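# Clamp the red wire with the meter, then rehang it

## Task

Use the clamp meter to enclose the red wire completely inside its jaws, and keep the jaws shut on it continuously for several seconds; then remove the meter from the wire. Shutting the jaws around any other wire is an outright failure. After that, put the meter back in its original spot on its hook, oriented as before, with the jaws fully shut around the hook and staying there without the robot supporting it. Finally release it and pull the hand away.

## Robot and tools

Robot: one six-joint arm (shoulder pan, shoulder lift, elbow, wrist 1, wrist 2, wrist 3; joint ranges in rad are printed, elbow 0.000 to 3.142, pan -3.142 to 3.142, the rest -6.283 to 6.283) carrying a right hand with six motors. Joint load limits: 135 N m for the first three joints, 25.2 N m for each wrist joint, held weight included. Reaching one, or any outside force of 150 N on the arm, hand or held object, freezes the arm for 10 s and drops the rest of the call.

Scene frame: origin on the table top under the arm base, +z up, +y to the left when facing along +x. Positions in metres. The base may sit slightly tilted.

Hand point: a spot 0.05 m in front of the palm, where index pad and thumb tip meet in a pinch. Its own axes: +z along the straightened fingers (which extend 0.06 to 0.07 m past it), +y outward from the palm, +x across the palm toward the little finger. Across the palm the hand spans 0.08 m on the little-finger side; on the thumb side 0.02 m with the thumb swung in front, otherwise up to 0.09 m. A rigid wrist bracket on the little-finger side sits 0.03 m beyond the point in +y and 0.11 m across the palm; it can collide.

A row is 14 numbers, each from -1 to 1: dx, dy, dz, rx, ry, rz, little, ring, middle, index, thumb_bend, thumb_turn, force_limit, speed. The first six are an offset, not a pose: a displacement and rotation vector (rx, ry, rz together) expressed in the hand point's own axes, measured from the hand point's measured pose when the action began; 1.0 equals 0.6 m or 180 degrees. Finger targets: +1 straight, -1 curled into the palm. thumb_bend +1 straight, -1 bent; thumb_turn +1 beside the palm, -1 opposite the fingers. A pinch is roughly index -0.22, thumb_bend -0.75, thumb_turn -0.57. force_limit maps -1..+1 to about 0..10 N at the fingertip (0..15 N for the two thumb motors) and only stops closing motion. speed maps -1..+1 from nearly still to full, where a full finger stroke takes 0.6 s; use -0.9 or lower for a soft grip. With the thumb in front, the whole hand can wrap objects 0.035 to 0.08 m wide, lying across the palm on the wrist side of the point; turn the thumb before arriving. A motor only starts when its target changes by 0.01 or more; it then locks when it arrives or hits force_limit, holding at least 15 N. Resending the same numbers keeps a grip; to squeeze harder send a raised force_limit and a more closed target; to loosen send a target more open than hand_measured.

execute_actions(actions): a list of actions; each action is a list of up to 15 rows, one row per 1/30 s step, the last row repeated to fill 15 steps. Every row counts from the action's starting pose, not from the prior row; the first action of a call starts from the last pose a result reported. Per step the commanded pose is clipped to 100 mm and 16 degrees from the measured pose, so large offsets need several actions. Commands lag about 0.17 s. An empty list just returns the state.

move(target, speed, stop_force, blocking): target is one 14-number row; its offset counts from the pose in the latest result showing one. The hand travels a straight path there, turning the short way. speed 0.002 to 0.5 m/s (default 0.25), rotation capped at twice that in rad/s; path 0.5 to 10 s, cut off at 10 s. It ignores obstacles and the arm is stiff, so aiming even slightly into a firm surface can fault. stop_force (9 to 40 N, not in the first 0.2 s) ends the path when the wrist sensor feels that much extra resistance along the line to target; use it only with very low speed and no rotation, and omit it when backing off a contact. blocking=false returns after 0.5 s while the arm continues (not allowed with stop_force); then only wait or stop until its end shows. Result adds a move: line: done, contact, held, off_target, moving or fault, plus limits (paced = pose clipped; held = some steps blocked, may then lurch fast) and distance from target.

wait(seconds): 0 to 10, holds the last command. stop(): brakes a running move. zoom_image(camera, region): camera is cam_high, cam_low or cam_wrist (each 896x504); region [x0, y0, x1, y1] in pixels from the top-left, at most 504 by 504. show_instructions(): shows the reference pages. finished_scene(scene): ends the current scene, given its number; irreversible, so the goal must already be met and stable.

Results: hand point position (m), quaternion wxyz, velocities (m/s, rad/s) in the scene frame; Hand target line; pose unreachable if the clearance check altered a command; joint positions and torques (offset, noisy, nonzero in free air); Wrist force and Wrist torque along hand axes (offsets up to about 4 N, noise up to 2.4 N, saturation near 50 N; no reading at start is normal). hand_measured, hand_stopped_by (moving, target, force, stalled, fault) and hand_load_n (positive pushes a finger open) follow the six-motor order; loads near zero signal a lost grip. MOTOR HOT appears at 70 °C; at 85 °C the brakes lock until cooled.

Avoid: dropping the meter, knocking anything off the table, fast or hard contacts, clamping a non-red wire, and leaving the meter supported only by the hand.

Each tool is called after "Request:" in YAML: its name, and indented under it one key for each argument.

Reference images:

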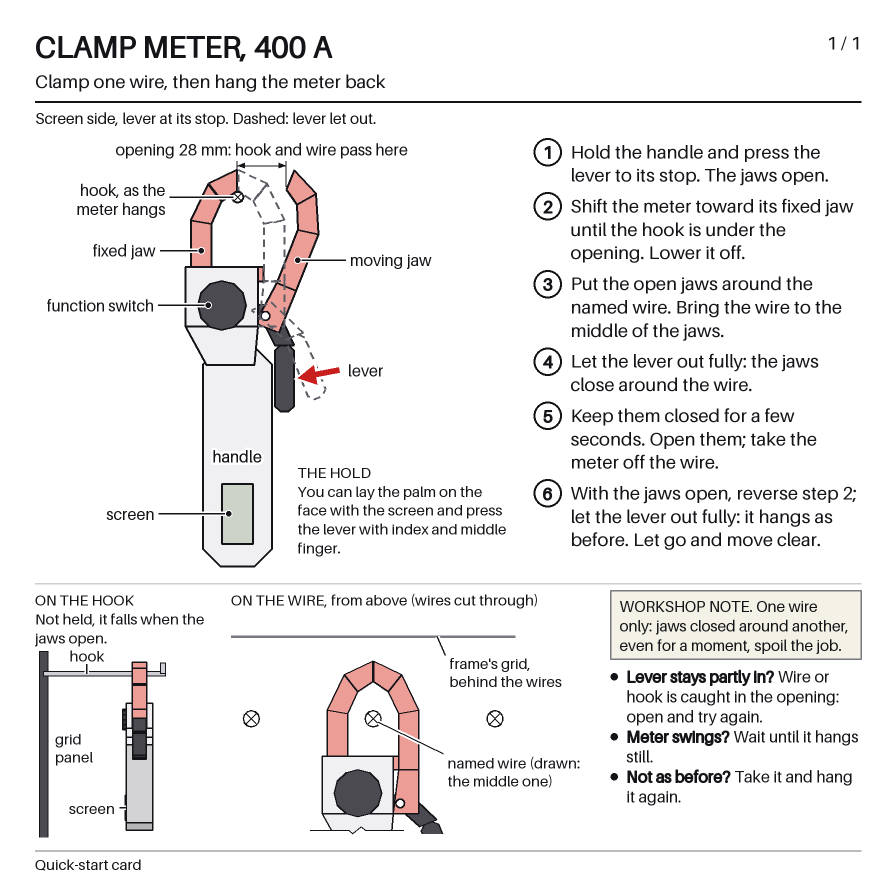

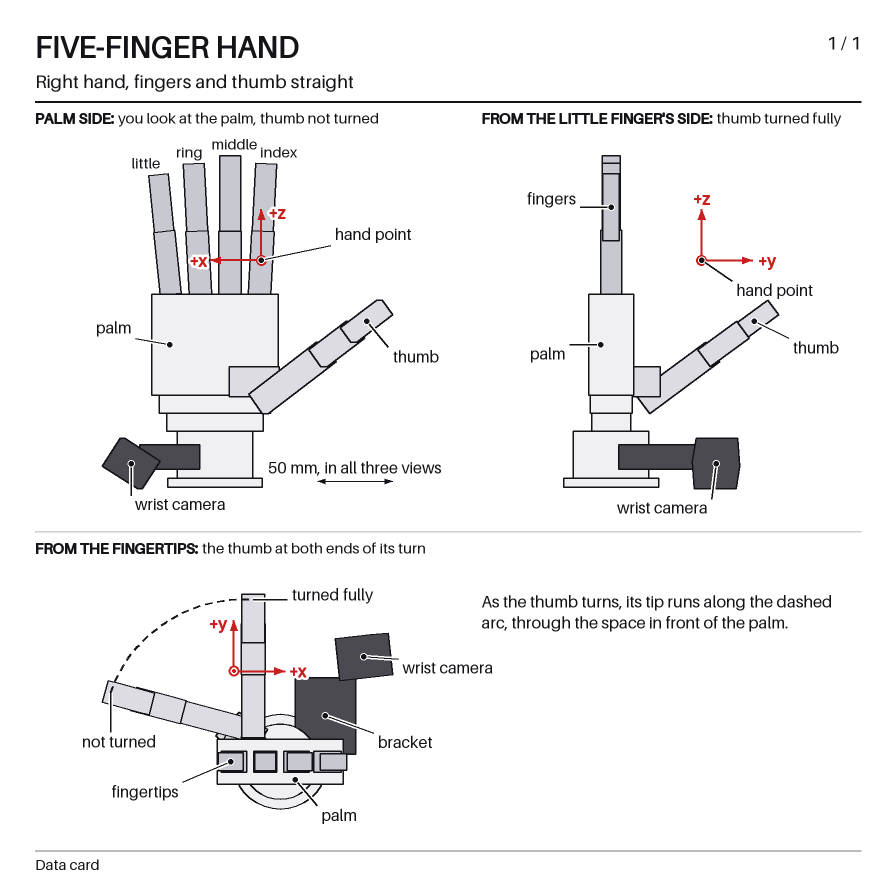

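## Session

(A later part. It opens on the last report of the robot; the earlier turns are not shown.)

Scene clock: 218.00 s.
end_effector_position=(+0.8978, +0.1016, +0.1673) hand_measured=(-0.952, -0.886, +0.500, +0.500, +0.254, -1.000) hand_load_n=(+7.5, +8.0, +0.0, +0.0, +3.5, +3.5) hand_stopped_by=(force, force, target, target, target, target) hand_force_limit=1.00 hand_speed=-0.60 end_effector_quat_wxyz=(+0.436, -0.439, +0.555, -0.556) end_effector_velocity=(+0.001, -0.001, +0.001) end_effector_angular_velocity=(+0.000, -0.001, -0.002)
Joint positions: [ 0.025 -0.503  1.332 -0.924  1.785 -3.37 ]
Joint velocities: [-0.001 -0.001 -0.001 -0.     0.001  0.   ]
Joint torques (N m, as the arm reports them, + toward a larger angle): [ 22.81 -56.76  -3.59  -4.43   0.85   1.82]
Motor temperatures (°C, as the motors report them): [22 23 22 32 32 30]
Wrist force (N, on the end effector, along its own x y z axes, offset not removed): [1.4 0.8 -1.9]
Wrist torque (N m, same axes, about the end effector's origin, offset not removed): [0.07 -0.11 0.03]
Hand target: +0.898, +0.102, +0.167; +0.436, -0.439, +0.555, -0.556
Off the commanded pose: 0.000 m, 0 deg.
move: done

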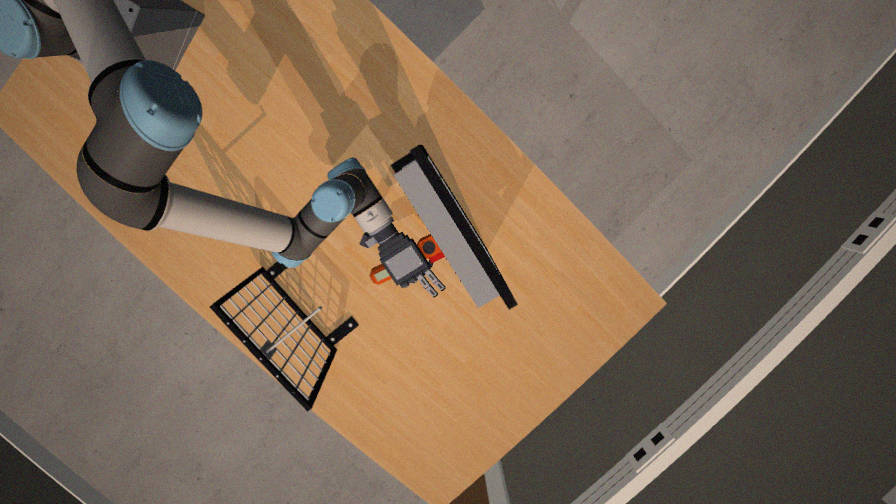

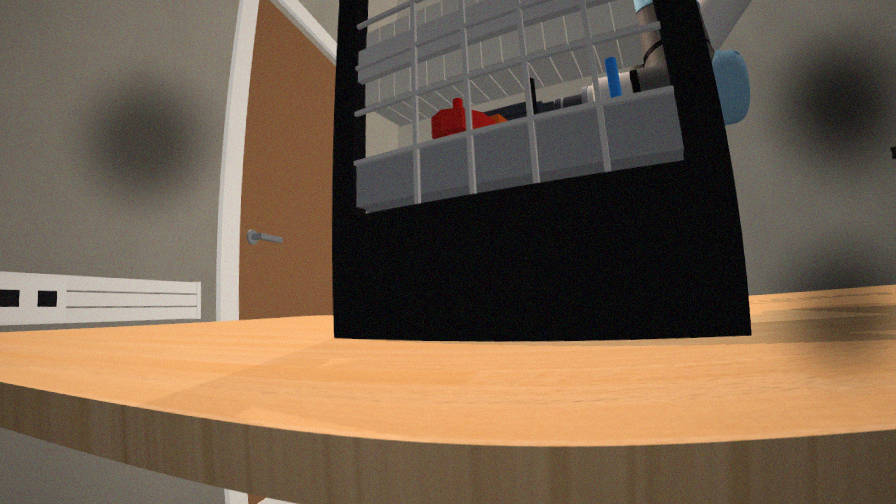

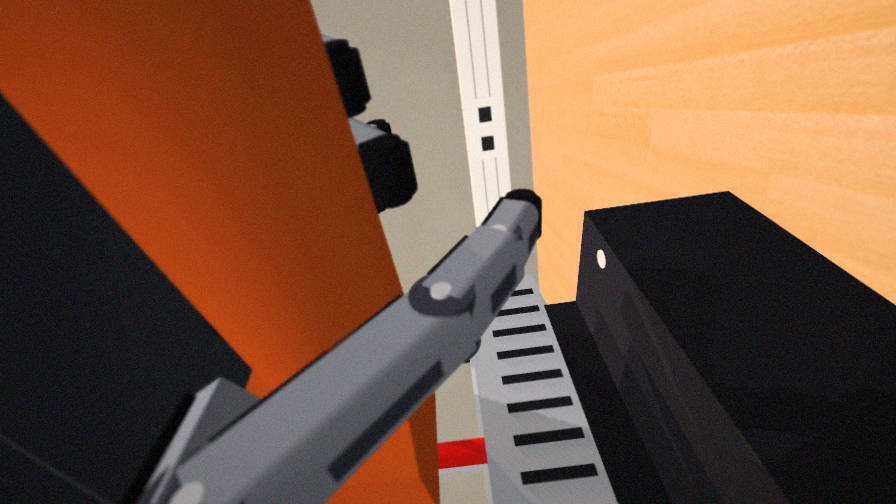

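Request:
move:
  target: [-0.008,0,0,0,0,0,-1,-1,0.5,0.5,0.25,-1,1,-0.6]
  speed: 0.005

Request:
wait:
  seconds: 6

Request:
move:
  target: [0,0,0,0,0,0,-1,-1,-1,-1,0.25,-1,1,-0.6]

Request:
move:
  target: [0,0,-0.025,0,0,0,-1,-1,-1,-1,0.25,-1,1,-0.6]
  speed: 0.015

Request:
move:
  target: [0.141,0,0,0,0,0,-1,-1,-1,-1,0.25,-1,1,-0.6]
  speed: 0.025
  stop_force: 9

Scene clock: 230.03 s.
end_effector_position=(+0.8989, +0.1061, +0.1672) hand_measured=(-0.952, -0.886, +0.500, +0.500, +0.254, -1.000) hand_load_n=(+7.5, +8.0, +0.0, +0.0, +3.5, +3.5) hand_stopped_by=(force, force, target, target, target, target) hand_force_limit=1.00 hand_speed=-0.60 end_effector_quat_wxyz=(+0.436, -0.439, +0.555, -0.556) end_effector_velocity=(+0.001, +0.001, +0.001) end_effector_angular_velocity=(-0.000, -0.001, -0.000)
Joint positions: [ 0.032 -0.498  1.323 -0.921  1.792 -3.371]
Joint velocities: [ 0.002  0.001 -0.003 -0.     0.002 -0.   ]
Joint torques (N m, as the arm reports them, + toward a larger angle): [ 25.3  -44.63 -29.56   0.01   0.88  -2.2 ]
Motor temperatures (°C, as the motors report them): [22 23 22 32 32 30]
Wrist force (N, on the end effector, along its own x y z axes, offset not removed): [-0.1 0.8 1.2]
Wrist torque (N m, same axes, about the end effector's origin, offset not removed): [-0.12 0.05 -0.12]
Hand target: +0.899, +0.106, +0.167; +0.436, -0.439, +0.555, -0.556
Off the commanded pose: 0.000 m, 0 deg.
move: done

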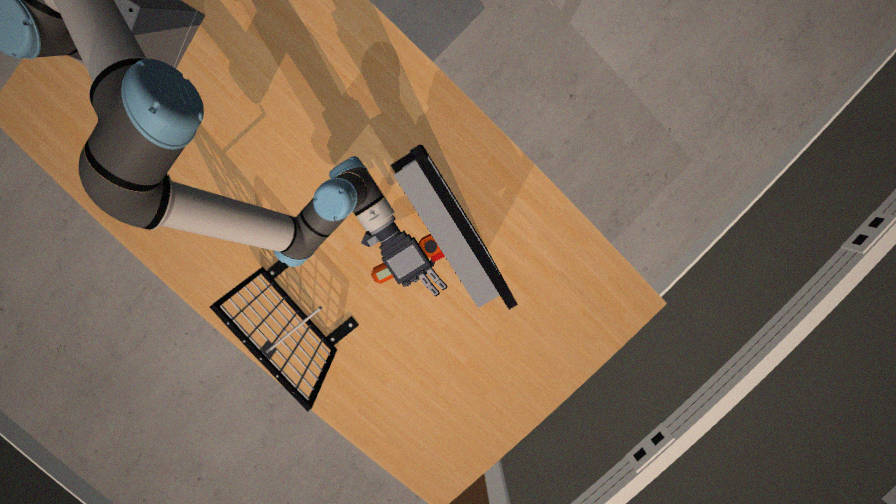

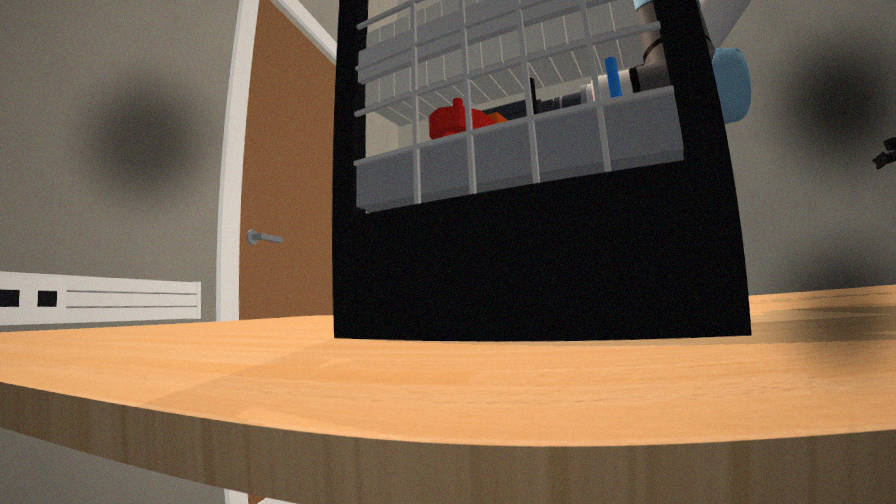

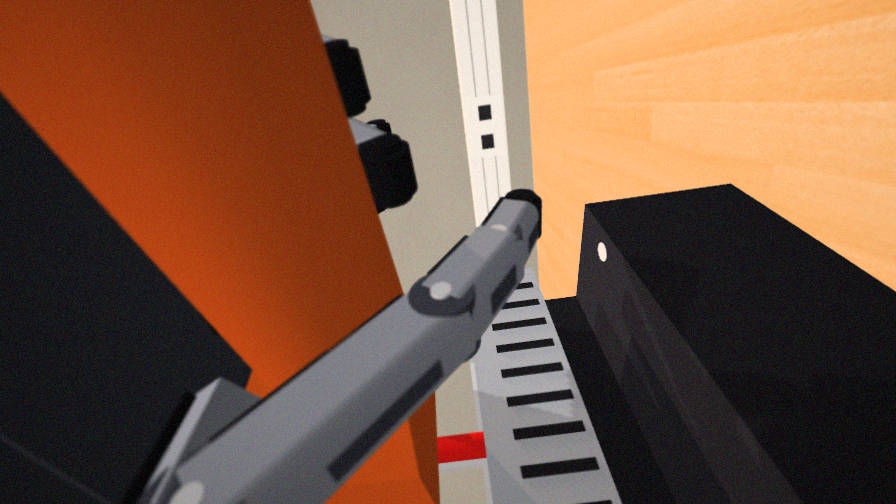

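Scene clock: 236.03 s.
end_effector_position=(+0.8990, +0.1062, +0.1672) hand_measured=(-0.952, -0.886, +0.500, +0.500, +0.254, -1.000) hand_load_n=(+7.5, +8.0, +0.0, +0.0, +3.5, +3.5) hand_stopped_by=(force, force, target, target, target, target) hand_force_limit=1.00 hand_speed=-0.60 end_effector_quat_wxyz=(+0.436, -0.439, +0.555, -0.556) end_effector_velocity=(-0.000, -0.000, -0.001) end_effector_angular_velocity=(-0.000, +0.001, +0.000)
Joint positions: [ 0.032 -0.497  1.323 -0.921  1.792 -3.371]
Joint velocities: [-0.     0.001 -0.     0.    -0.001 -0.   ]
Joint torques (N m, as the arm reports them, + toward a larger angle): [ 24.57 -44.83 -28.93   0.16   0.86  -2.16]
Motor temperatures (°C, as the motors report them): [22 23 22 32 32 30]
Wrist force (N, on the end effector, along its own x y z axes, offset not removed): [1.0 1.2 0.6]
Wrist torque (N m, same axes, about the end effector's origin, offset not removed): [0.17 -0.13 0.10]
Hand target: +0.899, +0.106, +0.167; +0.436, -0.439, +0.555, -0.556
Off the commanded pose: 0.000 m, 0 deg.
wait: 6.00 s; at rest by 0.17 s

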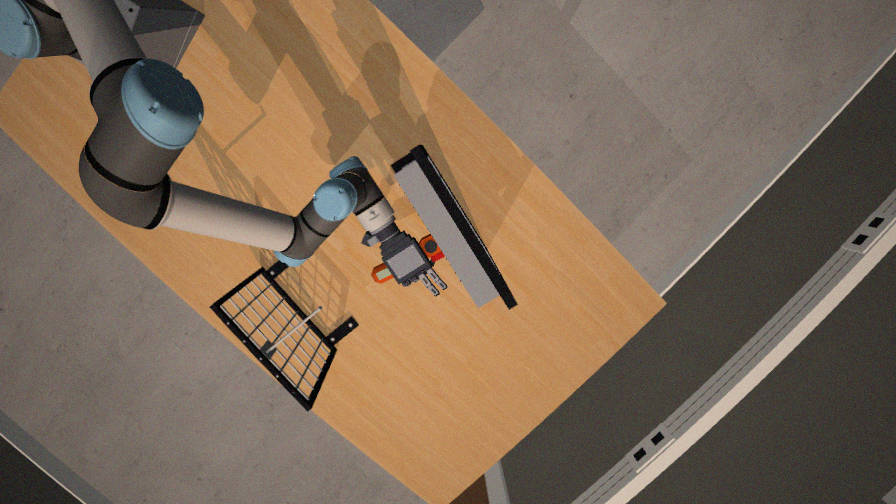

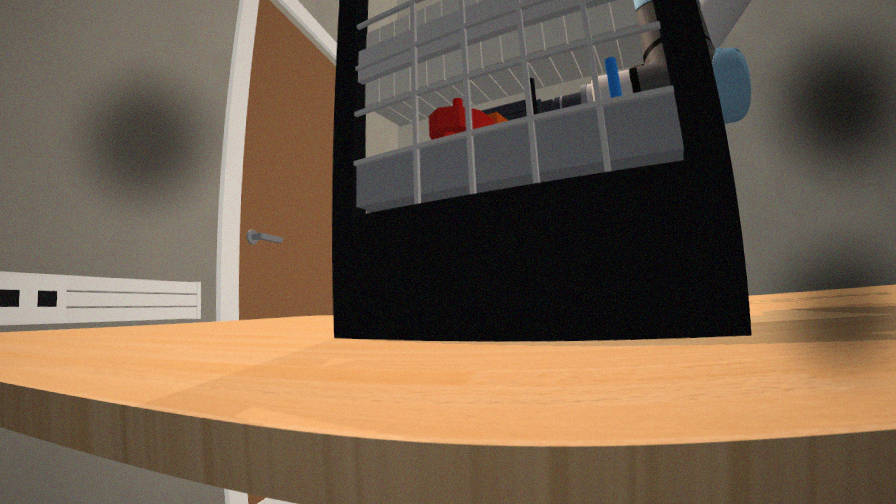

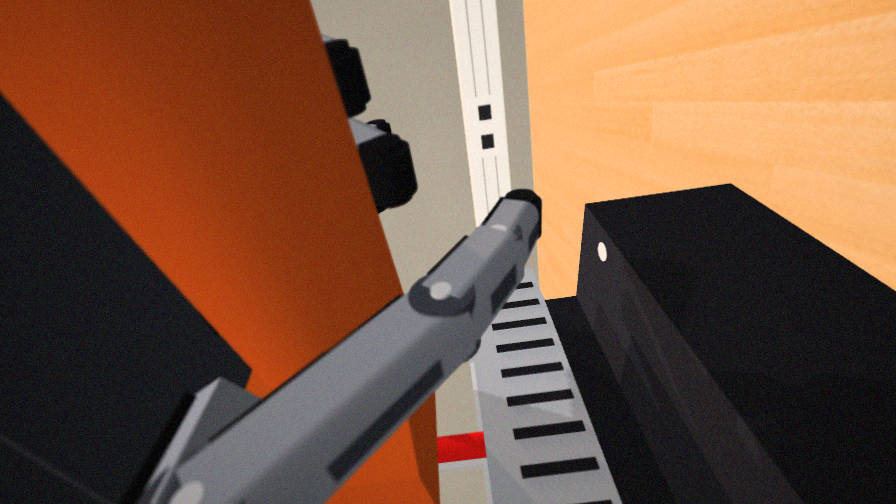

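Scene clock: 238.27 s.
end_effector_position=(+0.8990, +0.1062, +0.1672) hand_measured=(-0.952, -0.886, -0.800, -0.672, +0.254, -1.000) hand_load_n=(+8.5, +8.0, +10.5, +3.0, +5.0, +3.0) hand_stopped_by=(force, force, force, force, target, target) hand_force_limit=1.00 hand_speed=-0.60 end_effector_quat_wxyz=(+0.436, -0.439, +0.555, -0.556) end_effector_velocity=(-0.000, -0.000, -0.000) end_effector_angular_velocity=(+0.000, +0.000, -0.001)
Joint positions: [ 0.032 -0.497  1.323 -0.921  1.792 -3.371]
Joint velocities: [-0.     0.001 -0.    -0.     0.001  0.   ]
Joint torques (N m, as the arm reports them, + toward a larger angle): [ 24.36 -44.83 -29.38   0.15   0.79  -2.18]
Motor temperatures (°C, as the motors report them): [22 23 22 32 32 30]
Wrist force (N, on the end effector, along its own x y z axes, offset not removed): [1.7 -0.5 1.3]
Wrist torque (N m, same axes, about the end effector's origin, offset not removed): [-0.33 -0.22 0.17]
Hand target: +0.899, +0.106, +0.167; +0.436, -0.439, +0.555, -0.556
Off the commanded pose: 0.000 m, 0 deg.
move: done

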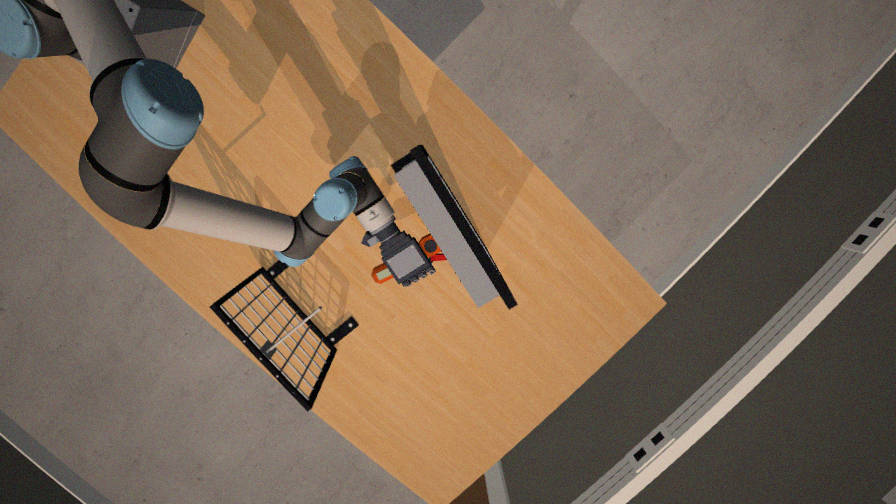

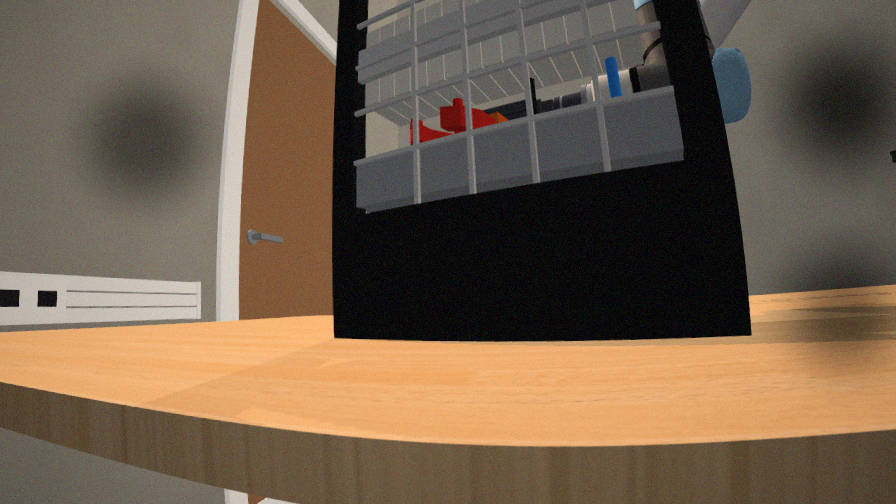

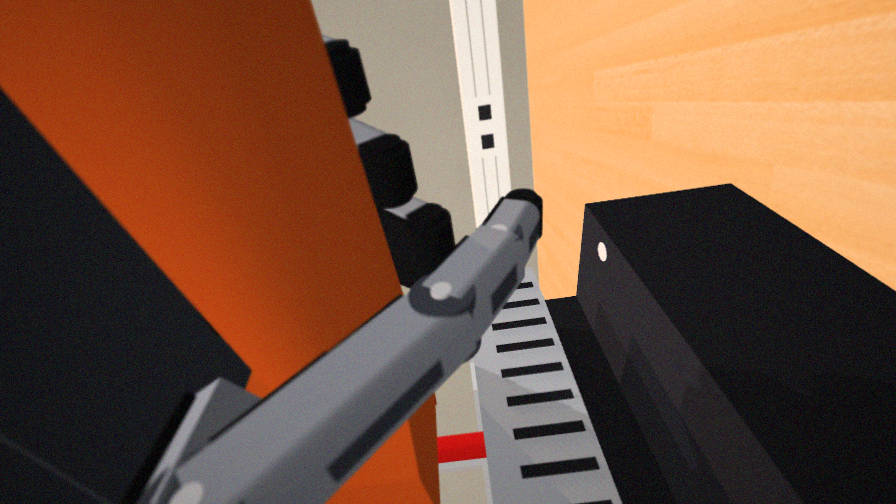

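Scene clock: 239.53 s.
end_effector_position=(+0.8847, +0.1097, +0.1673) hand_measured=(-0.952, -0.886, -0.800, -0.672, +0.254, -1.000) hand_load_n=(+8.5, +8.0, +10.5, +3.0, +5.0, +3.0) hand_stopped_by=(force, force, force, force, target, target) hand_force_limit=1.00 hand_speed=-0.60 end_effector_quat_wxyz=(+0.436, -0.439, +0.555, -0.556) end_effector_velocity=(-0.002, -0.000, +0.001) end_effector_angular_velocity=(-0.000, -0.001, -0.001)
Joint positions: [ 0.037 -0.517  1.375 -0.954  1.797 -3.371]
Joint velocities: [ 0.    -0.004  0.008 -0.006  0.001 -0.   ]
Joint torques (N m, as the arm reports them, + toward a larger angle): [ 24.81 -55.79  -3.23  -4.54   1.07  -2.08]
Motor temperatures (°C, as the motors report them): [22 23 22 32 32 30]
Wrist force (N, on the end effector, along its own x y z axes, offset not removed): [0.4 0.8 0.5]
Wrist torque (N m, same axes, about the end effector's origin, offset not removed): [-0.13 -0.14 0.11]
Hand target: +0.884, +0.110, +0.167; +0.436, -0.439, +0.555, -0.556
Off the commanded pose: 0.000 m, 0 deg.
move: done

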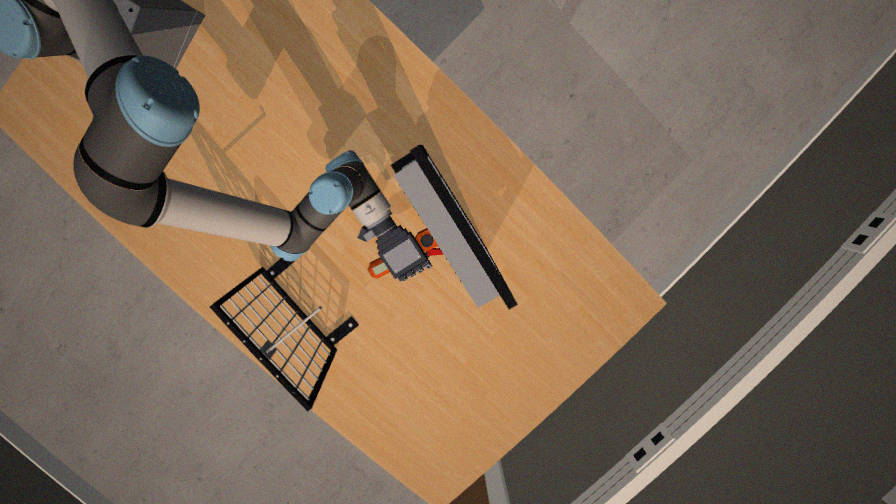

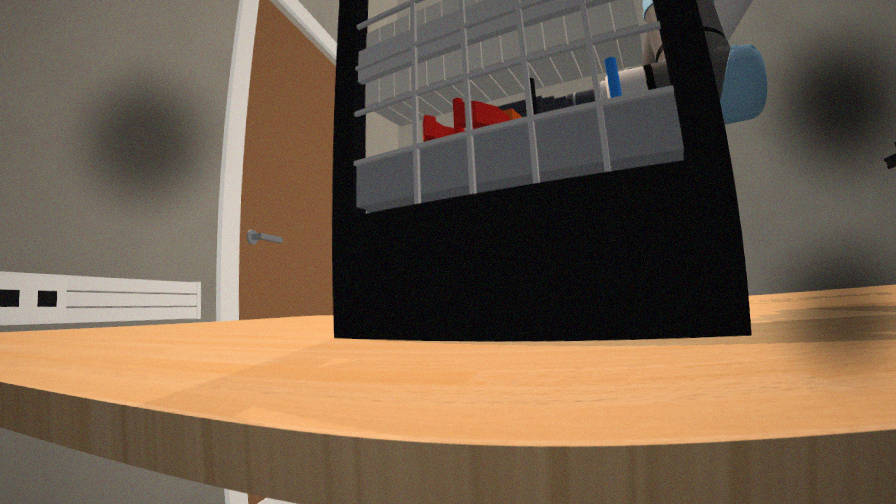

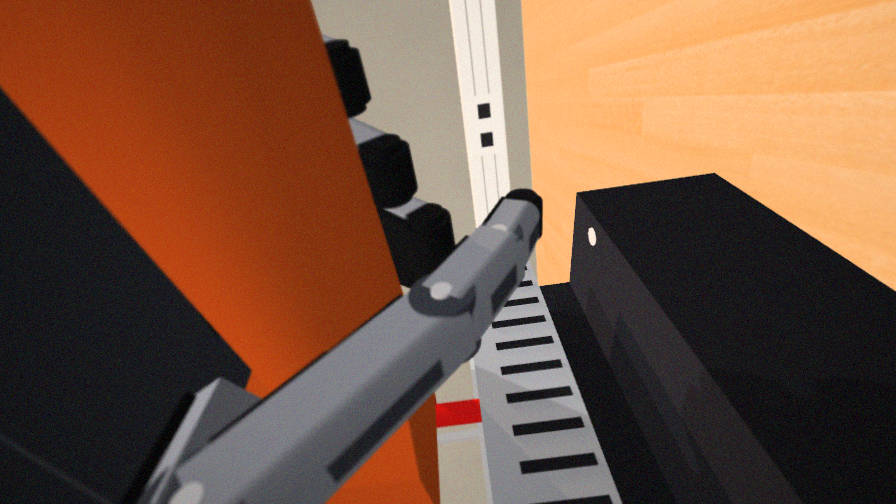

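Scene clock: 243.23 s.
end_effector_position=(+0.8650, +0.0277, +0.1677) hand_measured=(-0.952, -0.886, -0.800, -0.672, +0.254, -1.000) hand_load_n=(+8.5, +8.0, +10.5, +3.0, +5.0, +3.0) hand_stopped_by=(force, force, force, force, target, target) hand_force_limit=1.00 hand_speed=-0.60 end_effector_quat_wxyz=(+0.436, -0.439, +0.555, -0.556) end_effector_velocity=(-0.001, -0.003, -0.000) end_effector_angular_velocity=(-0.000, +0.000, -0.001)
Joint positions: [-0.094 -0.597  1.502 -0.999  1.667 -3.359]
Joint velocities: [-0.005 -0.002  0.003 -0.001 -0.003  0.   ]
Joint torques (N m, as the arm reports them, + toward a larger angle): [  3.72 -54.    -1.38  -4.44  -2.01   2.46]
Motor temperatures (°C, as the motors report them): [22 23 22 32 32 30]
Wrist force (N, on the end effector, along its own x y z axes, offset not removed): [-2.7 -2.1 1.6]
Wrist torque (N m, same axes, about the end effector's origin, offset not removed): [-0.75 0.38 -0.26]
Hand target: +0.865, +0.027, +0.168; +0.436, -0.439, +0.555, -0.556
Off the commanded pose: 0.000 m, 0 deg.
move: done

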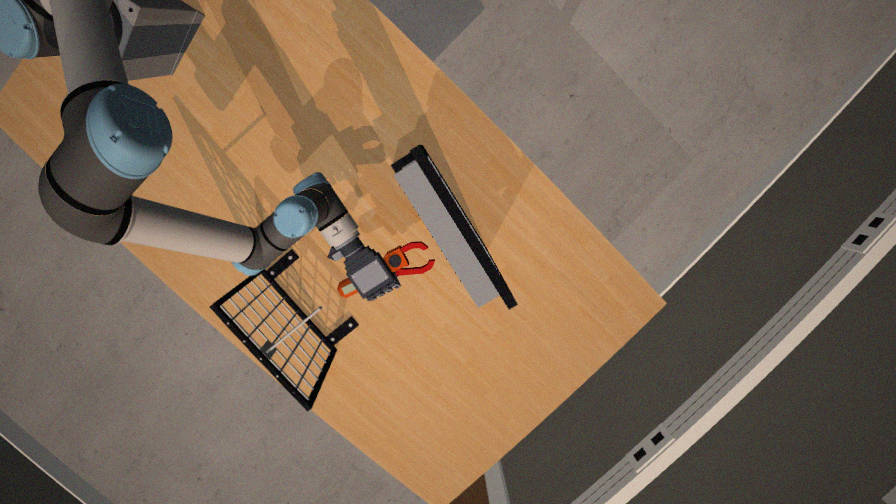

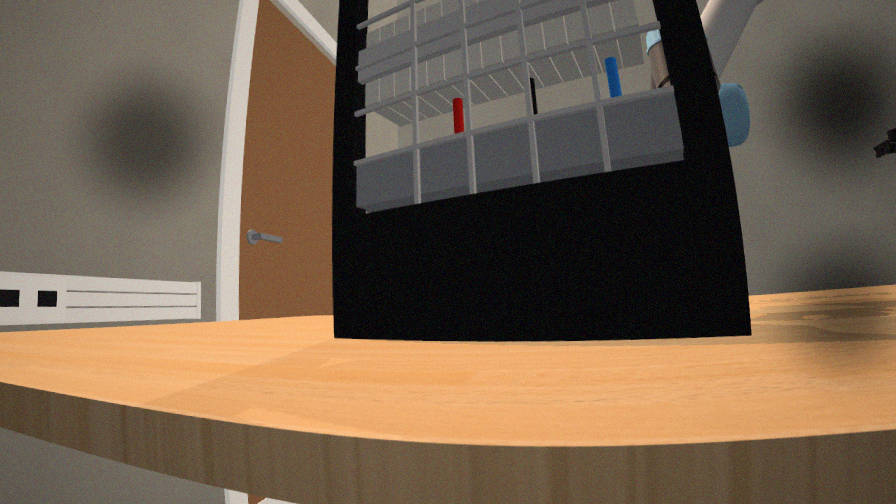

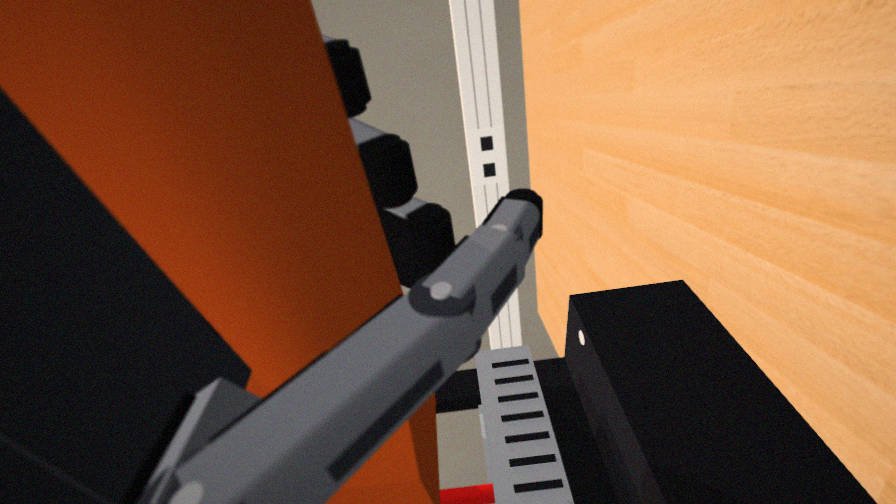

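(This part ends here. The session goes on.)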